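# Fill the empty crate with bottles from the pick list

## Task

Read the paper pick list lying beside the empty crate, holding it so its black bar is on top; every line names a label color and a count. Move exactly those bottles, in those numbers and colors, into the empty crate so they stand upright. All other bottles must remain standing in their original crate. Neither crate may end up tilted or displaced. The result must stay in place without the robot holding it, and nothing the robot is touching at the end may settle by more than about a fingernail's width once released.

## Robot and tools

Robot: one seven-joint arm ending in a two-finger parallel gripper. Joints, base to tip: waist, shoulder, upper arm roll, elbow, forearm roll, wrist pitch, wrist roll. Ranges (rad): waist, upper arm roll, forearm roll and wrist roll -69.115 to 69.115; shoulder -2.250 to 2.250; elbow -2.580 to 2.580; wrist pitch -2.100 to 2.100. Cameras, all 896x504: cam_head_left, cam_head_right, cam_high, cam_low, cam_wrist; images come back in that order.

Frame: every position and orientation is in the scene frame. Its origin sits on the table surface straight under the arm base; +z is up; looking along +x, +y points left. The base itself may be slightly tilted. At long reach the reported hand position can be somewhat off from reality.

Gripper geometry: the fingers extend along the gripper's own +z and close along its own y. end_effector_position is the spot between the pads when shut. Fingertips stick out about 19 mm past it when closed and 6 mm when fully open, and closing pushes the tips roughly 13 mm farther from the arm, so keep that clearance above a surface.

execute_actions(actions): actions is a list of actions (none to 15). Each action is a list of up to 15 rows; each row is one 1/30 s control step, and an action with fewer rows repeats its last row until 15 steps (0.5 s) have passed. A row is 9 numbers: x, y, z (metres, absolute target for the gripper point), qw, qx, qy, qz (absolute target orientation, w first), then gripper position and gripper speed, both in -1..1. Up to 7 extra numbers, each 0..1, may follow: per-joint stiffness scales in joint order, which persist until changed. An empty list just reports state and images. An action is rejected if its target lies over 0.6 m from the gripper's start position along any gripper axis; if the first action is malformed or fails that test against the last reported state, nothing in the call runs. Each step the command is clipped to 70 mm and 16 degrees from the measured pose; after an action the arm continues at most to the last clipped pose, so far targets need further actions. Repeat your intended quaternion in every row rather than copying a reported one.

Gripper numbers: position +1 = fully open (85 mm), 0 ≈ 41 mm, about -0.8 = pads touching, -1 = close until blocked. Speed -1 ≈ 20 mm/s, 0 ≈ 85, +1 ≈ 150. A full close squeezes roughly 190-235 N per pad. For a firm grip send -1 and keep sending it; for a gentle one, open, then command a width just under the object's. To release, command a width larger than the object. Fingers stay put until the position number changes by 0.01 or more, but re-close by themselves if the object slips or is lost. position_measured_pct ≈ 50 - 50 × position (0 = fully open); stopping below about 90 means something is held, about 90 or above means the pads met.

move(target, speed, blocking): target is one row in the same layout (absolute pose plus gripper numbers, optional stiffness); gripper numbers are applied immediately. speed is the path's top speed in m/s, 0.002-0.5, default 0.25; rotation is capped at twice that in rad/s. The straight path lasts 0.5-10 s and does not slow for obstacles; the hand may lag, deviate or overshoot the speed, especially with the arm nearly straight. Faster contact hits harder; aiming past a contact presses harder. The result has a "move:" line: done, off_target, moving, held or fault, the limits that acted (paced = pose was clipped; held = some steps blocked, after which it may speed up) and the distance to target. blocking=false returns after 0.5 s while the arm keeps going; until a result shows the move ended, use wait or stop before any other motion.

wait(seconds): 0 to 10; the arm holds its last command, returning early if a running move ends. stop(): brakes a running move; it needs stopping distance and the fingers keep moving. zoom_image(camera, region): region [x0, y0, x1, y1] in pixels of that camera's latest image, at most 504x504. finished_scene(scene): pass the current scene number to end it permanently and get the verdict; the goal must still hold afterwards.

Result lines: the state line (end_effector_position, end_effector_quat_wxyz), "Hand target" (pose now being driven toward), step readings of the hand position with HELD on blocked steps, "pose unreachable" when the clearance check (which treats the base mount as part of the arm) altered or blocked a command, joint positions and joint torques (uncalibrated offsets, noisy while moving), MOTOR HOT from 60 °C and OVER-TEMPERATURE FAULT at 75 °C when the arm sags.

Avoid: contact torque reaching a joint's limit (waist, shoulder, upper arm roll, elbow 51.3 N m; forearm roll, wrist pitch, wrist roll 32.3 N m; held weight counts) causes a 10 s halt and skips the rest of the call. Do not drop, slam or hard-push anything, tilt or shift either crate, knock bottles over or off the table, or leave a bottle only held up by the gripper. Brief external tugs on held items or nudges to loose items may occur. Long holding of loads heats motors.

Each tool is called after "Call:" as name([rows], argument=value, ...), one row to a line, values as JSON.

## Session

Call:
execute_actions(actions=[])

Scene clock: 0.00 s.
end_effector_position=(+0.6707, +0.3280, +0.2556) position_measured_pct=0.0 end_effector_quat_wxyz=(-0.040, +0.596, +0.800, +0.056)
Joint positions: [-1.059  1.232  0.67   0.393 -0.03   1.525 -0.415]
Joint velocities: [ 0. -0. -0.  0. -0. -0.  0.]
Joint torques (N m, as the joint torque sensors report them, + toward a larger angle): no reading
Hand target: +0.671, +0.328, +0.256; -0.040, +0.596, +0.800, +0.056
Joint stiffness scale: [1. 1. 1. 1. 1. 1. 1.]

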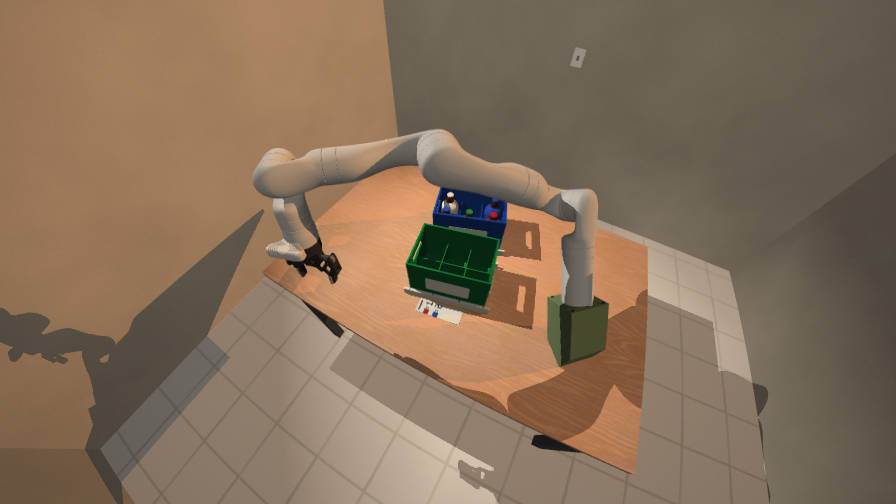

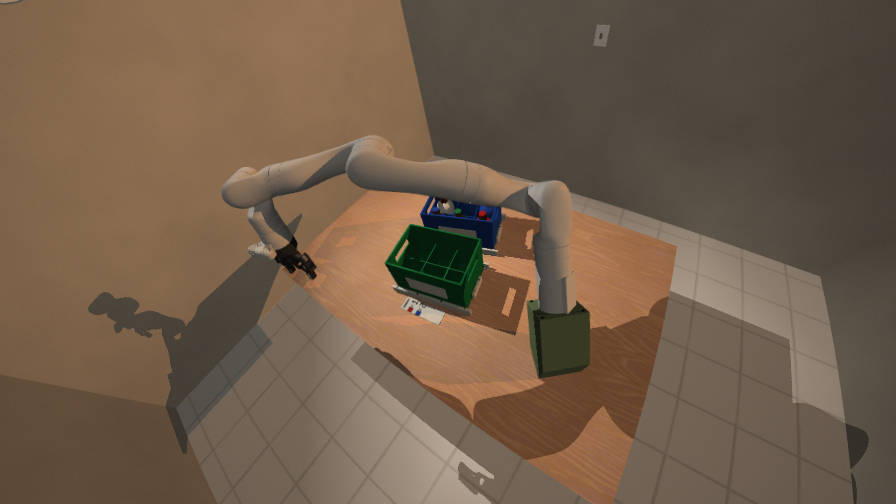

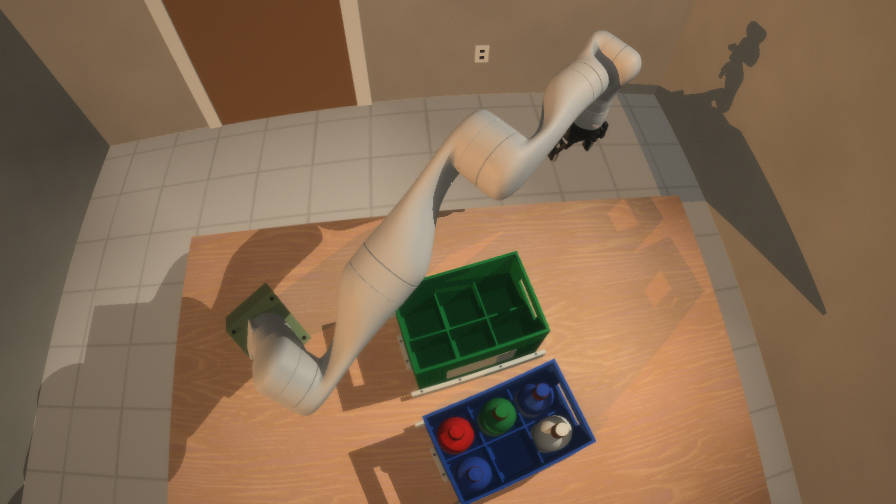

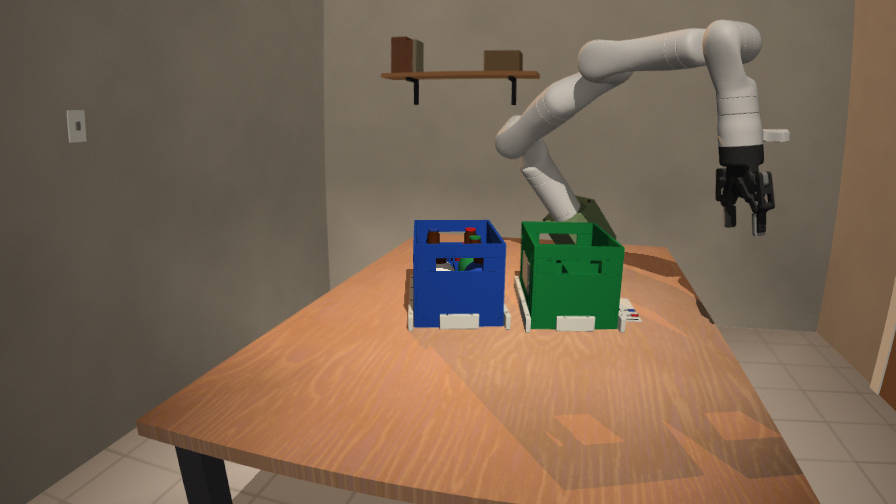

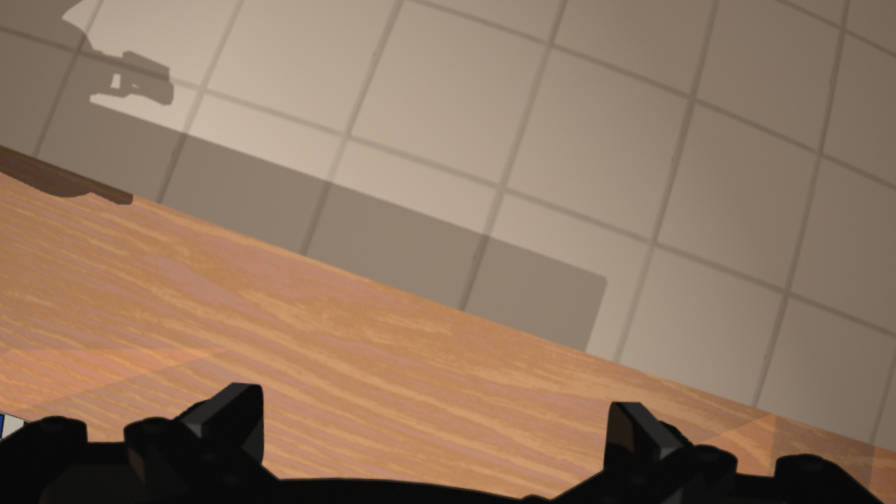

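Call:
zoom_image(camera="cam_head_left", region=[390, 180, 530, 340])

Call:
zoom_image(camera="cam_high", region=[380, 240, 620, 504])

Region (390, 180, 530, 340) of cam_head_left's 896x504 image, scaled by 3.150, with more detail than that image has; it fills the left 441 columns of this view, and the rest is white.

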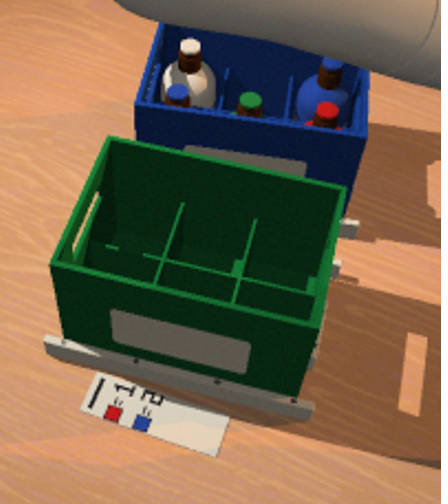

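Region (380, 240, 620, 504) of cam_high's 896x504 image, scaled by 1.909, with more detail than that image has; it fills the left 458 columns of this view, and the rest is white.

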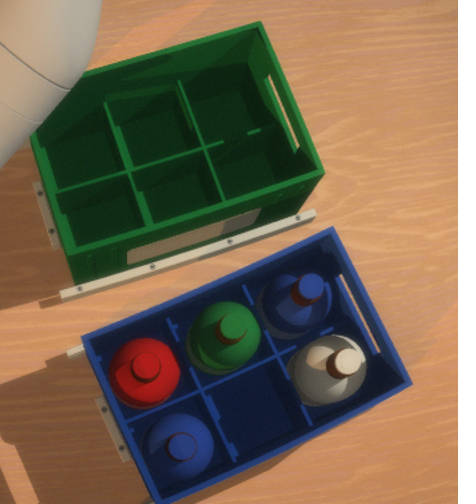

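Call:
move(target=[0.45,-0.12,0.45,0,0.7071,0.7071,0,1,0], speed=0.4)

Scene clock: 15.83 s.
end_effector_position=(+0.4513, -0.1176, +0.4545) position_measured_pct=0.0 end_effector_quat_wxyz=(-0.000, +0.704, +0.710, +0.004)
Joint positions: [-2.157 -0.138  0.814  1.649  0.721  1.932 -1.125]
Joint velocities: [ 0.    -0.013 -0.003  0.001  0.001 -0.    -0.   ]
Joint torques (N m, as the joint torque sensors report them, + toward a larger angle): [-4.85 11.14 -5.31 -5.76 -0.23  0.11  0.05]
Hand target: +0.451, -0.121, +0.453; +0.002, +0.708, +0.706, +0.001
Off the commanded pose: 0.005 m, 1 deg.
Joint stiffness scale: [1. 1. 1. 1. 1. 1. 1.]
move: off_target; limits=paced

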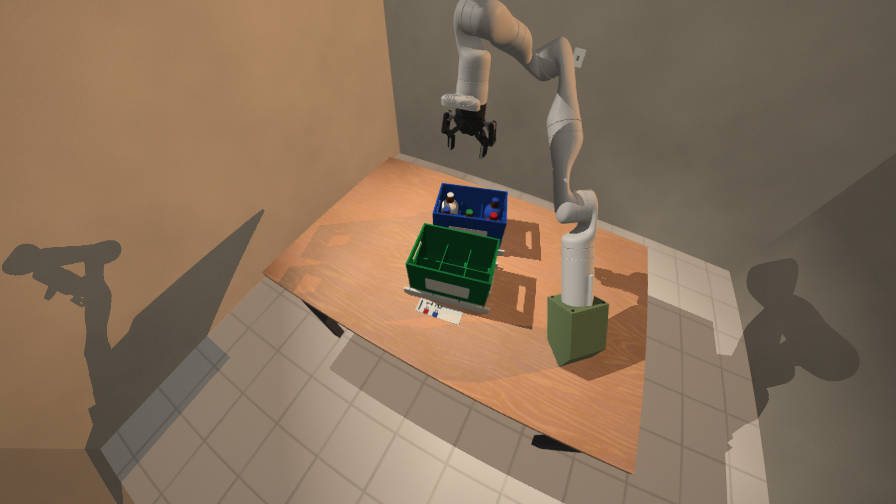

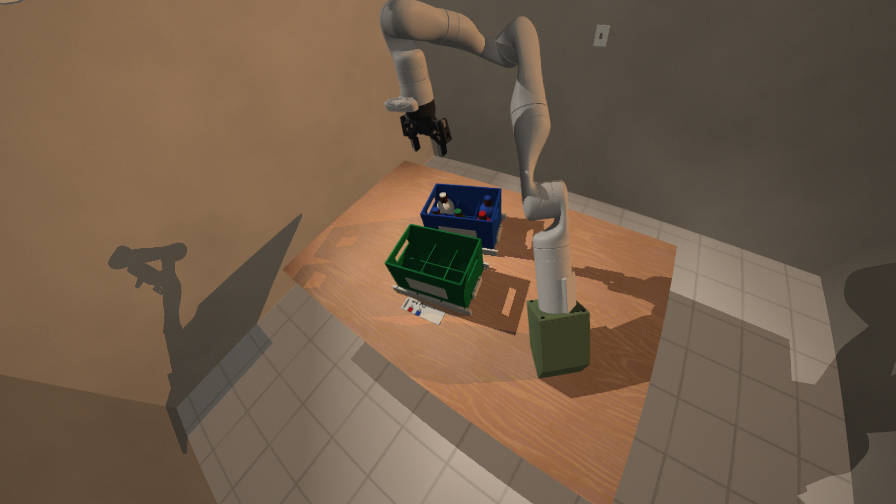

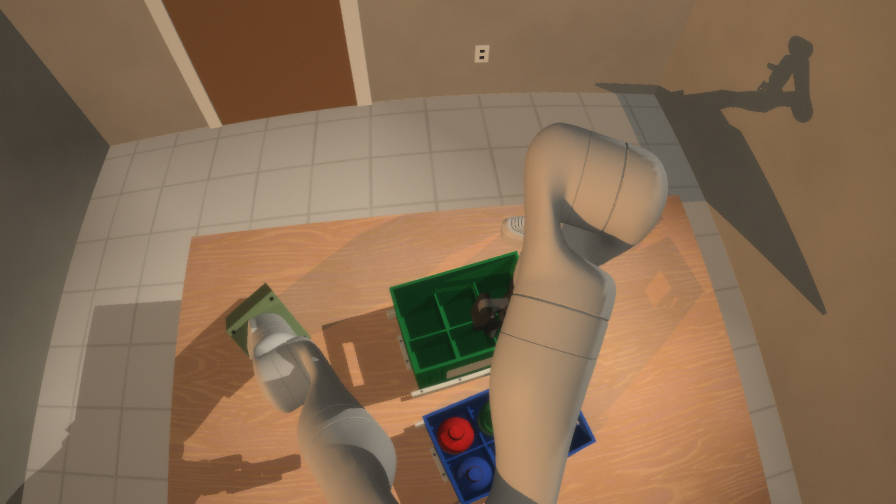

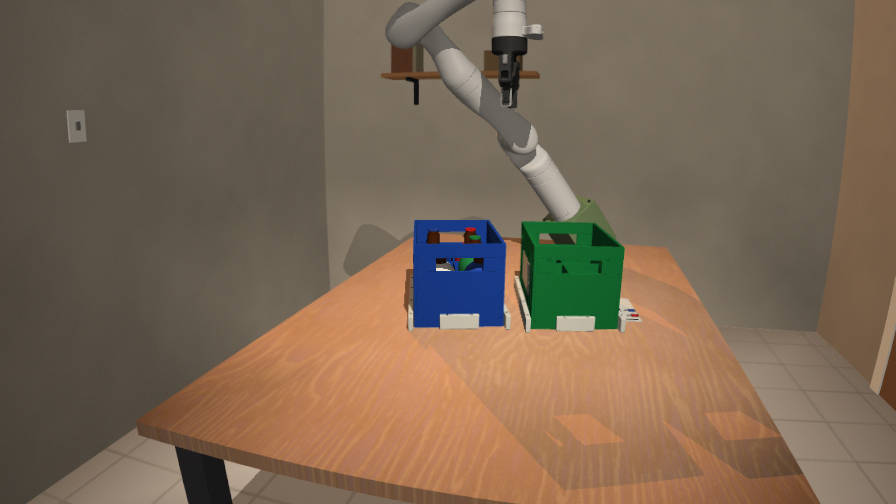

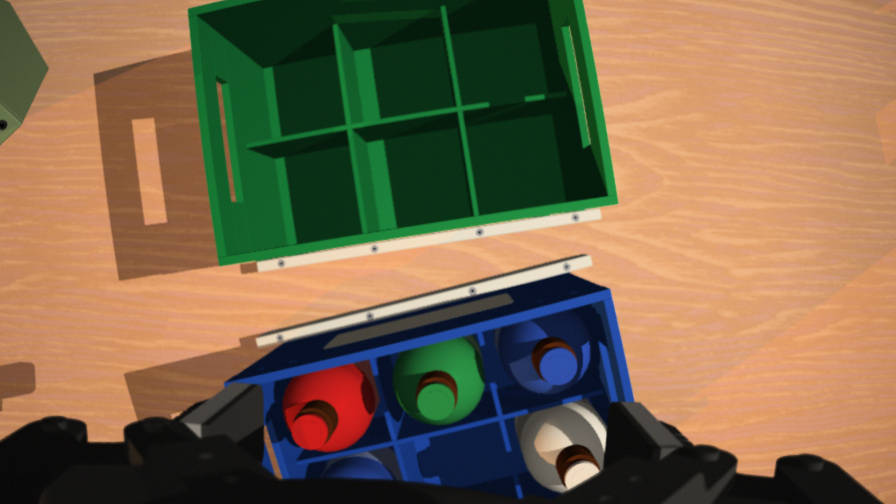

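Call:
move(target=[0.515,-0.13,0.28,0,0.7071,0.7071,0,1,0])

Scene clock: 28.07 s.
end_effector_position=(+0.5140, -0.1308, +0.2790) position_measured_pct=0.0 end_effector_quat_wxyz=(-0.001, +0.704, +0.710, -0.000)
Joint positions: [-2.417 -0.141  1.621  1.879  0.86   1.376 -0.931]
Joint velocities: [-0.029  0.     0.026 -0.001  0.    -0.     0.   ]
Joint torques (N m, as the joint torque sensors report them, + toward a larger angle): [-5.71 14.33 -5.99 -5.22 -0.3   0.13  0.13]
Hand target: +0.516, -0.131, +0.280; +0.001, +0.707, +0.707, +0.000
Off the commanded pose: 0.002 m, 1 deg.
Joint stiffness scale: [1. 1. 1. 1. 1. 1. 1.]
move: done

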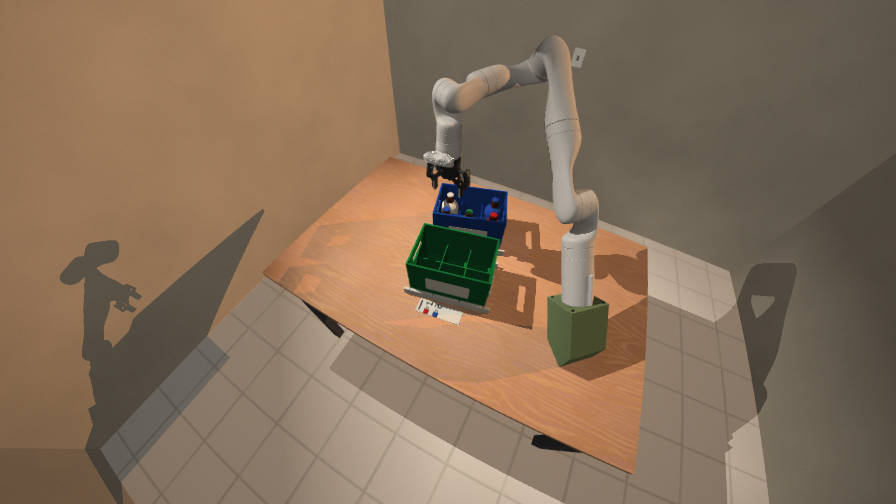

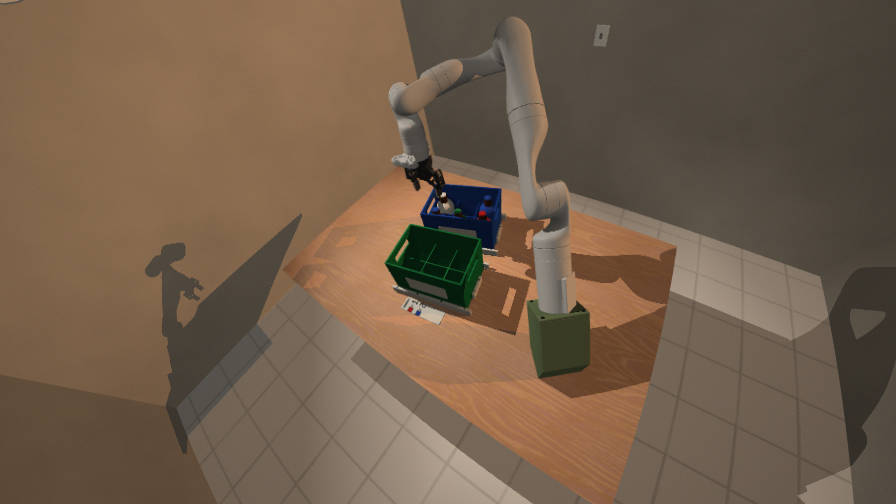

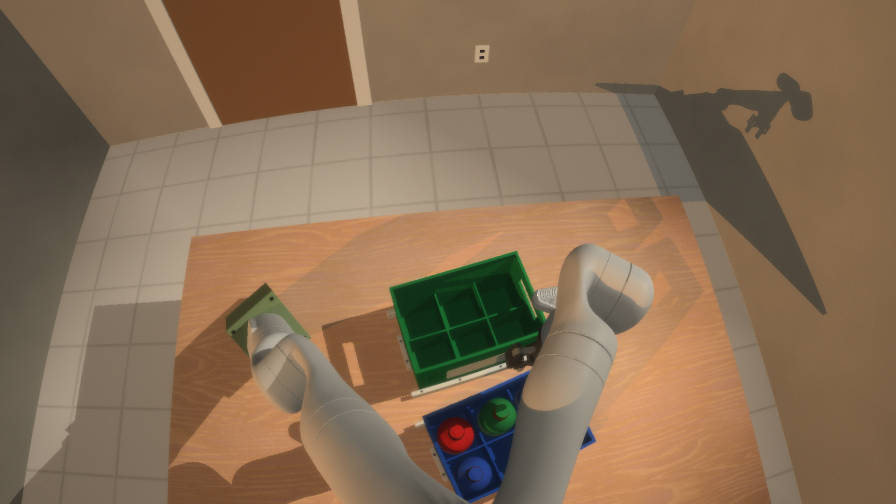

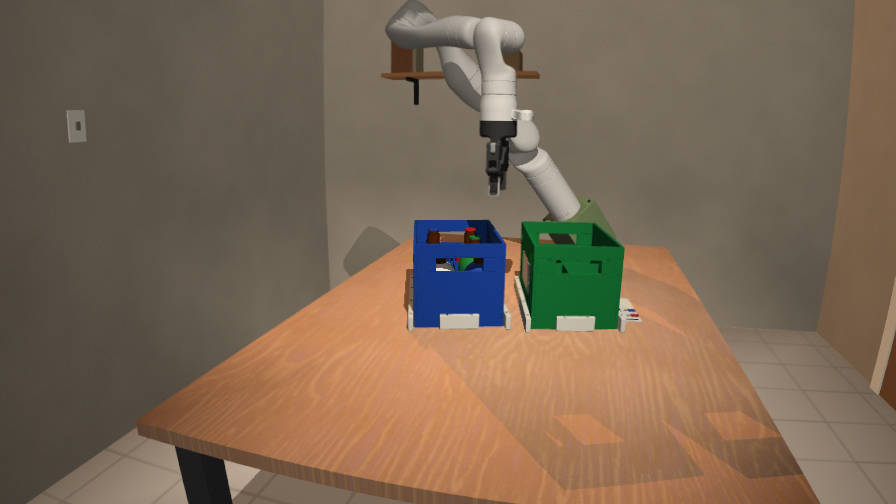

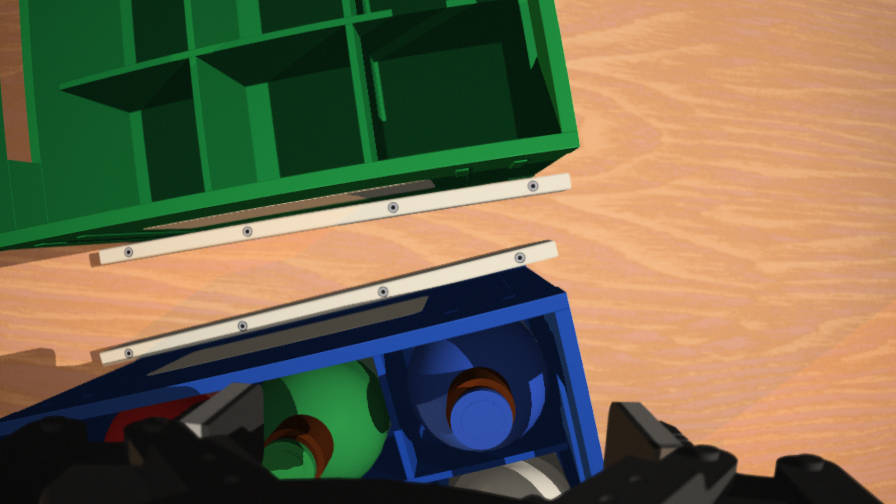

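Call:
move(target=[0.529,-0.147,0.225,0,0.788,0.616,0,0.1,0], speed=0.15)

Scene clock: 40.03 s.
end_effector_position=(+0.5292, -0.1492, +0.2266) position_measured_pct=45.2 end_effector_quat_wxyz=(+0.000, +0.787, +0.617, -0.002)
Joint positions: [-2.469 -0.232  1.763  1.905  0.975  1.305 -1.181]
Joint velocities: [-0.005 -0.006  0.001 -0.     0.001 -0.    -0.001]
Joint torques (N m, as the joint torque sensors report them, + toward a larger angle): [-6.17 15.96 -6.42 -4.21 -0.37  0.14  0.17]
Hand target: +0.529, -0.147, +0.225; +0.000, +0.788, +0.616, +0.000
Off the commanded pose: 0.003 m, 0 deg.
Joint stiffness scale: [1. 1. 1. 1. 1. 1. 1.]
move: done

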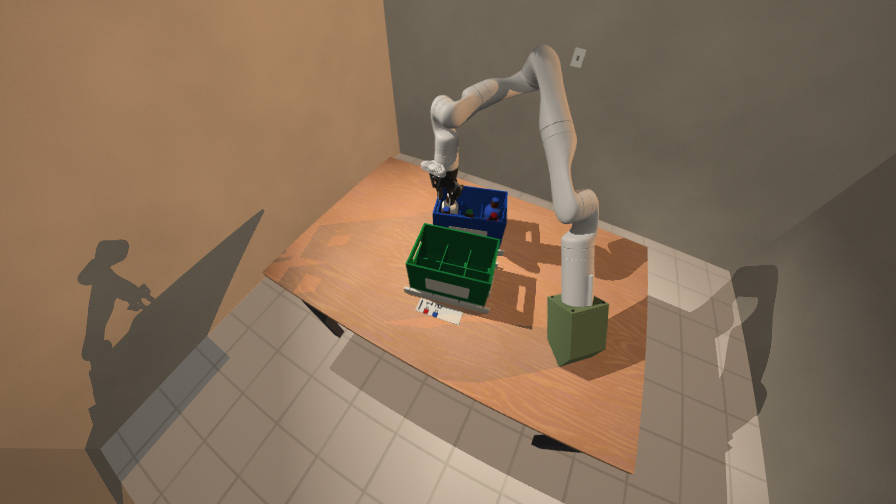

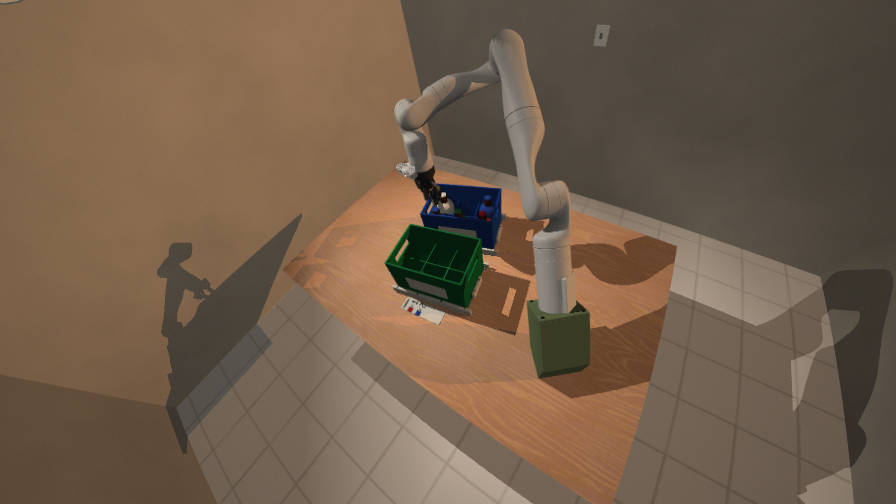

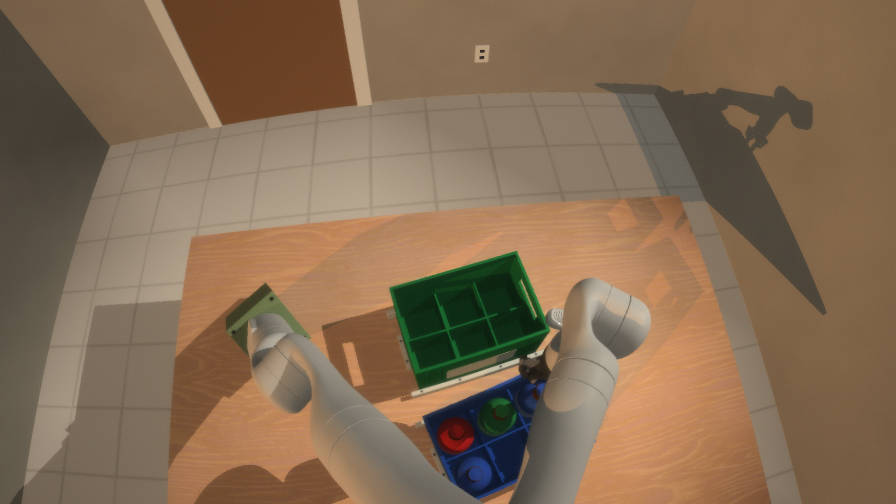

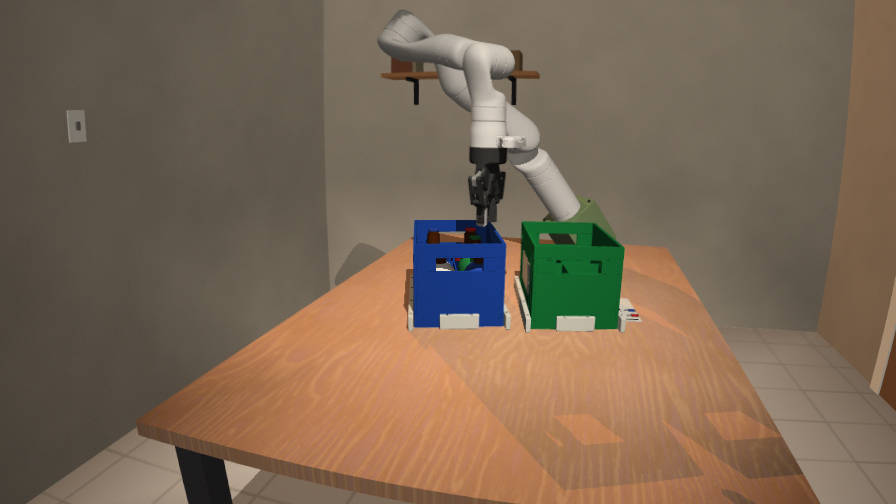

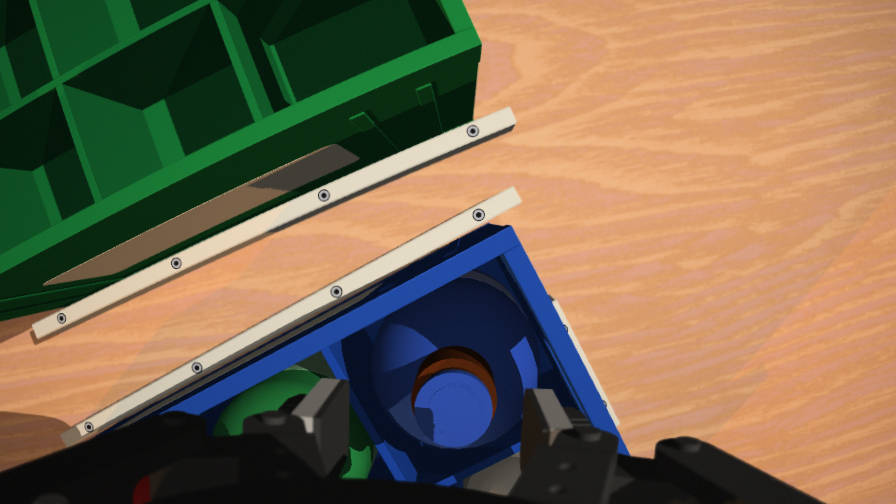

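Call:
move(target=[0.535,-0.151,0.19,0,0.616,0.788,0,0.1,0], speed=0.06)

Scene clock: 52.10 s.
end_effector_position=(+0.5370, -0.1503, +0.1914) position_measured_pct=45.2 end_effector_quat_wxyz=(-0.001, +0.623, +0.782, +0.003)
Joint positions: [-2.473 -0.342  1.763  1.924  1.09   1.307 -0.774]
Joint velocities: [-0.001 -0.005  0.001  0.     0.001 -0.     0.003]
Joint torques (N m, as the joint torque sensors report them, + toward a larger angle): [-6.24 16.55 -6.92 -3.54 -0.25 -0.05  0.17]
Hand target: +0.535, -0.151, +0.190; +0.000, +0.616, +0.788, +0.000
Off the commanded pose: 0.003 m, 1 deg.
Joint stiffness scale: [1. 1. 1. 1. 1. 1. 1.]
move: done

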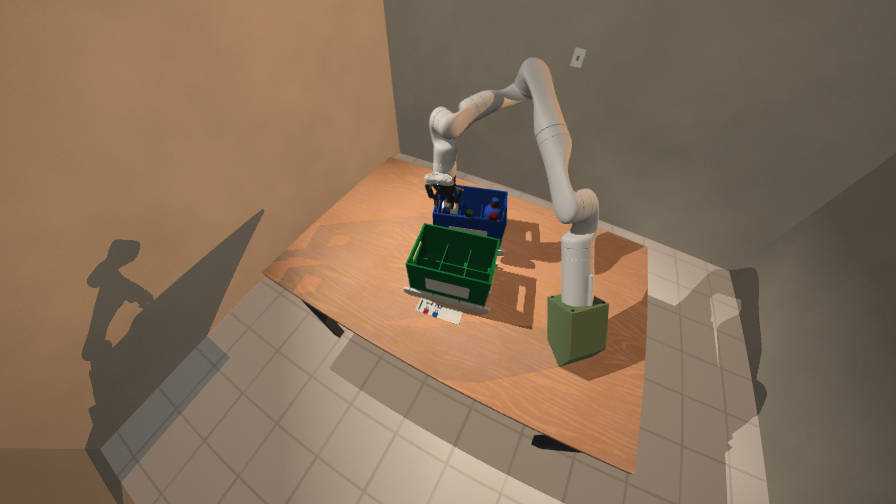

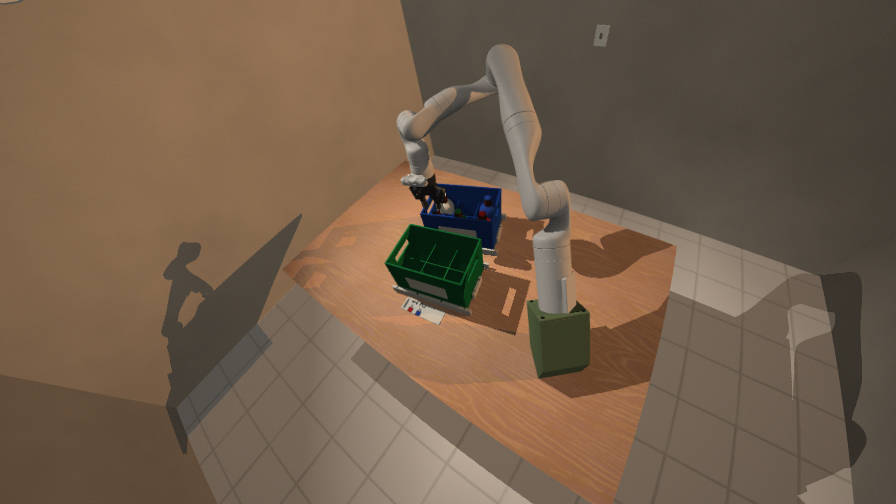

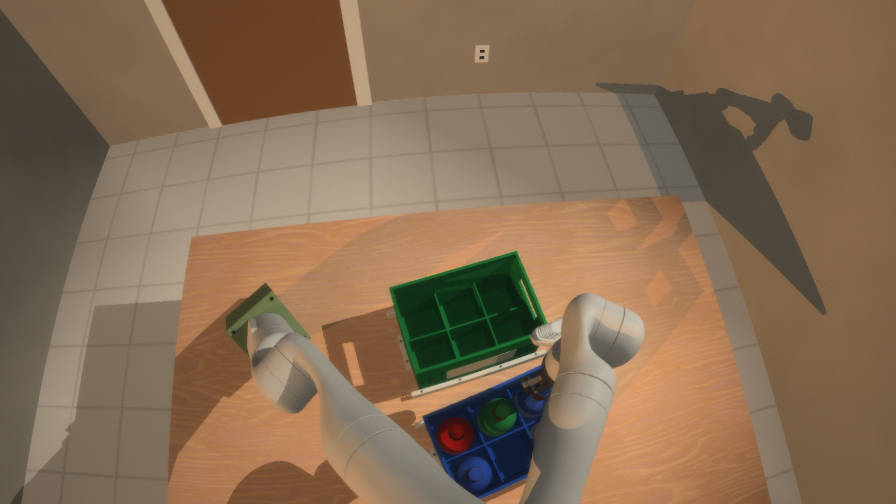

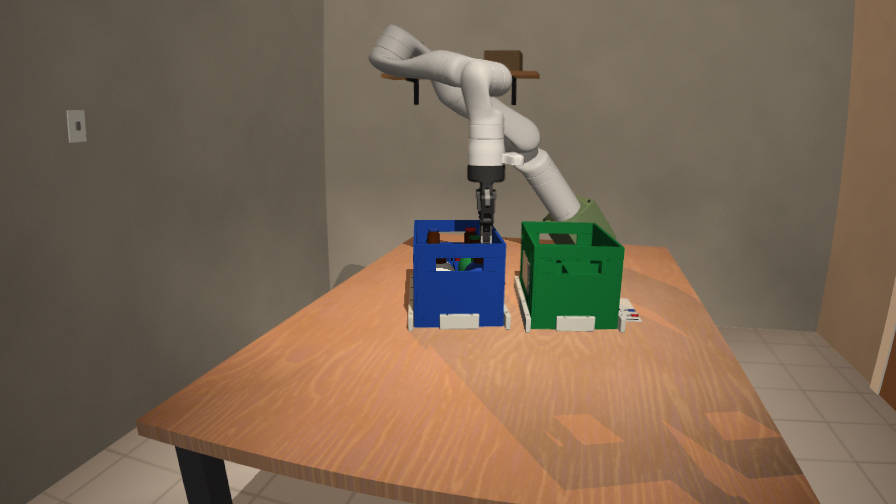

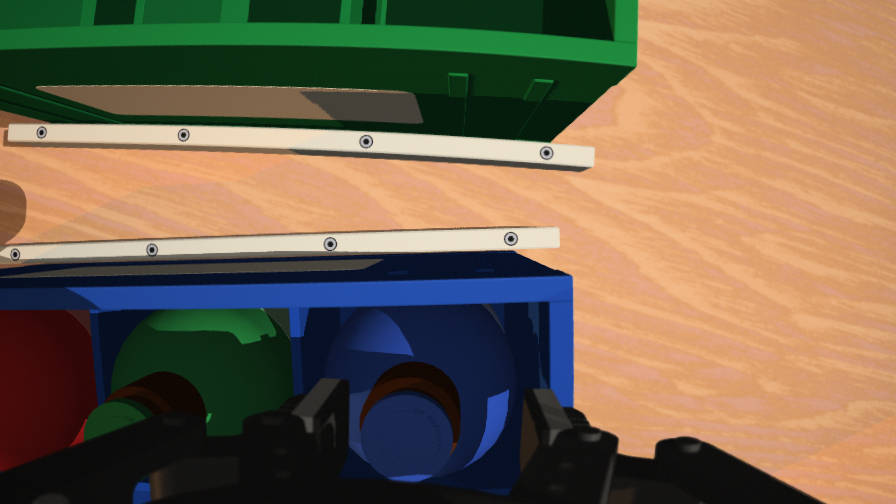

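Call:
move(target=[0.528,-0.153,0.14,0,0.616,0.788,0,0.1,0], speed=0.05)

Scene clock: 61.73 s.
end_effector_position=(+0.5518, -0.1469, +0.1786) position_measured_pct=45.2 end_effector_quat_wxyz=(+0.038, +0.607, +0.793, +0.019)
Joint positions: [-2.494 -0.391  1.753  1.971  1.226  1.301 -0.836]
Joint velocities: [-0.    -0.022 -0.026  0.001  0.017  0.035 -0.012]
Joint torques (N m, as the joint torque sensors report them, + toward a larger angle): [ 11.3  -26.39  17.77   7.99  -2.18  -5.91   0.3 ]
Hand target: +0.526, -0.153, +0.143; -0.000, +0.616, +0.788, +0.000
Off the commanded pose: 0.046 m, 5 deg.
Joint stiffness scale: [1. 1. 1. 1. 1. 1. 1.]
move: off_target

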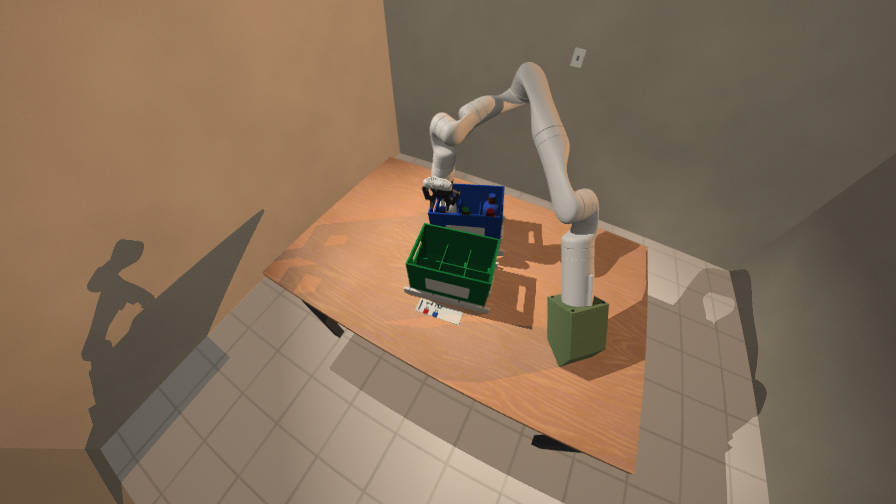

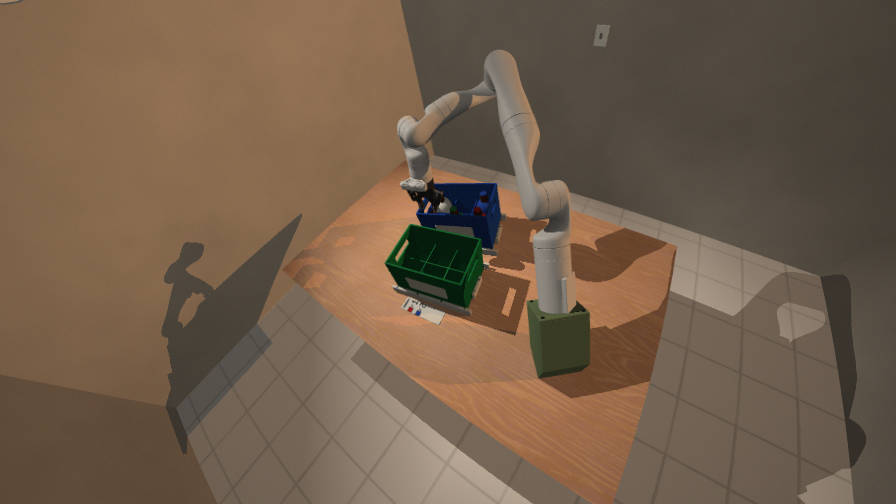

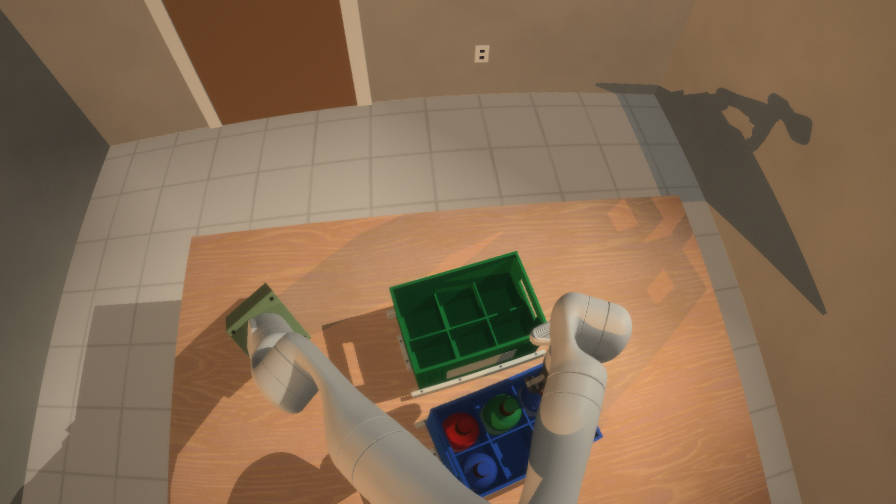

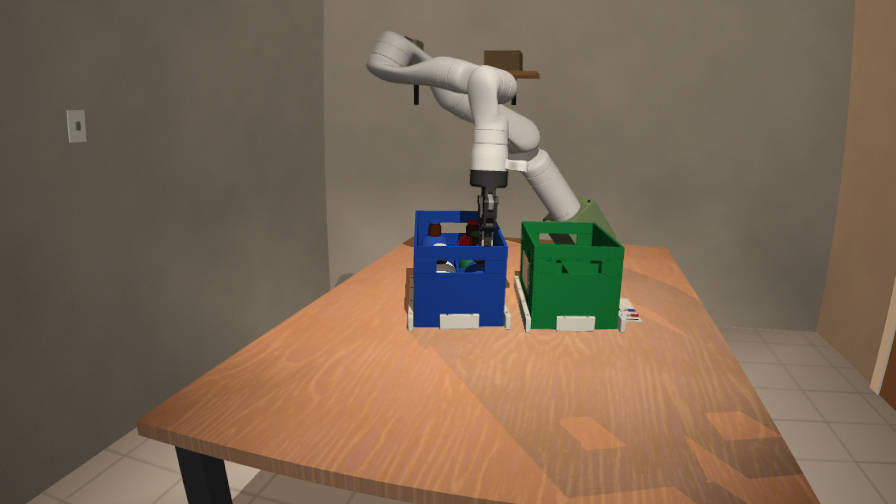

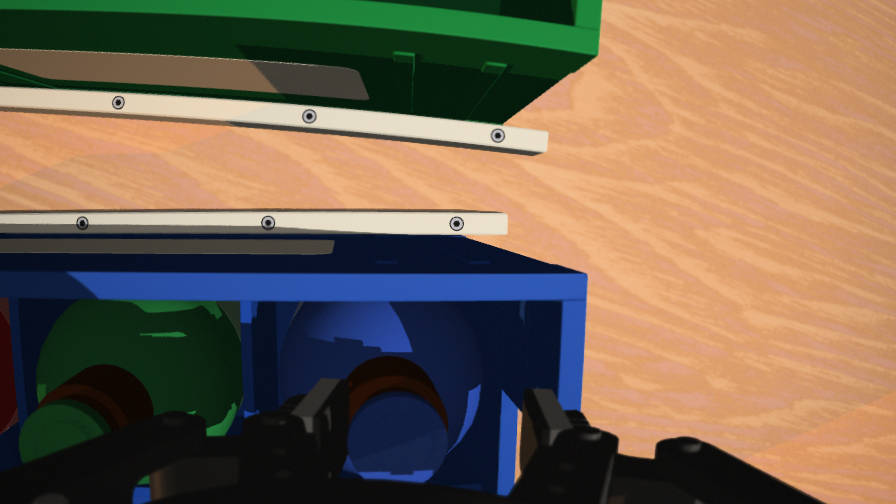

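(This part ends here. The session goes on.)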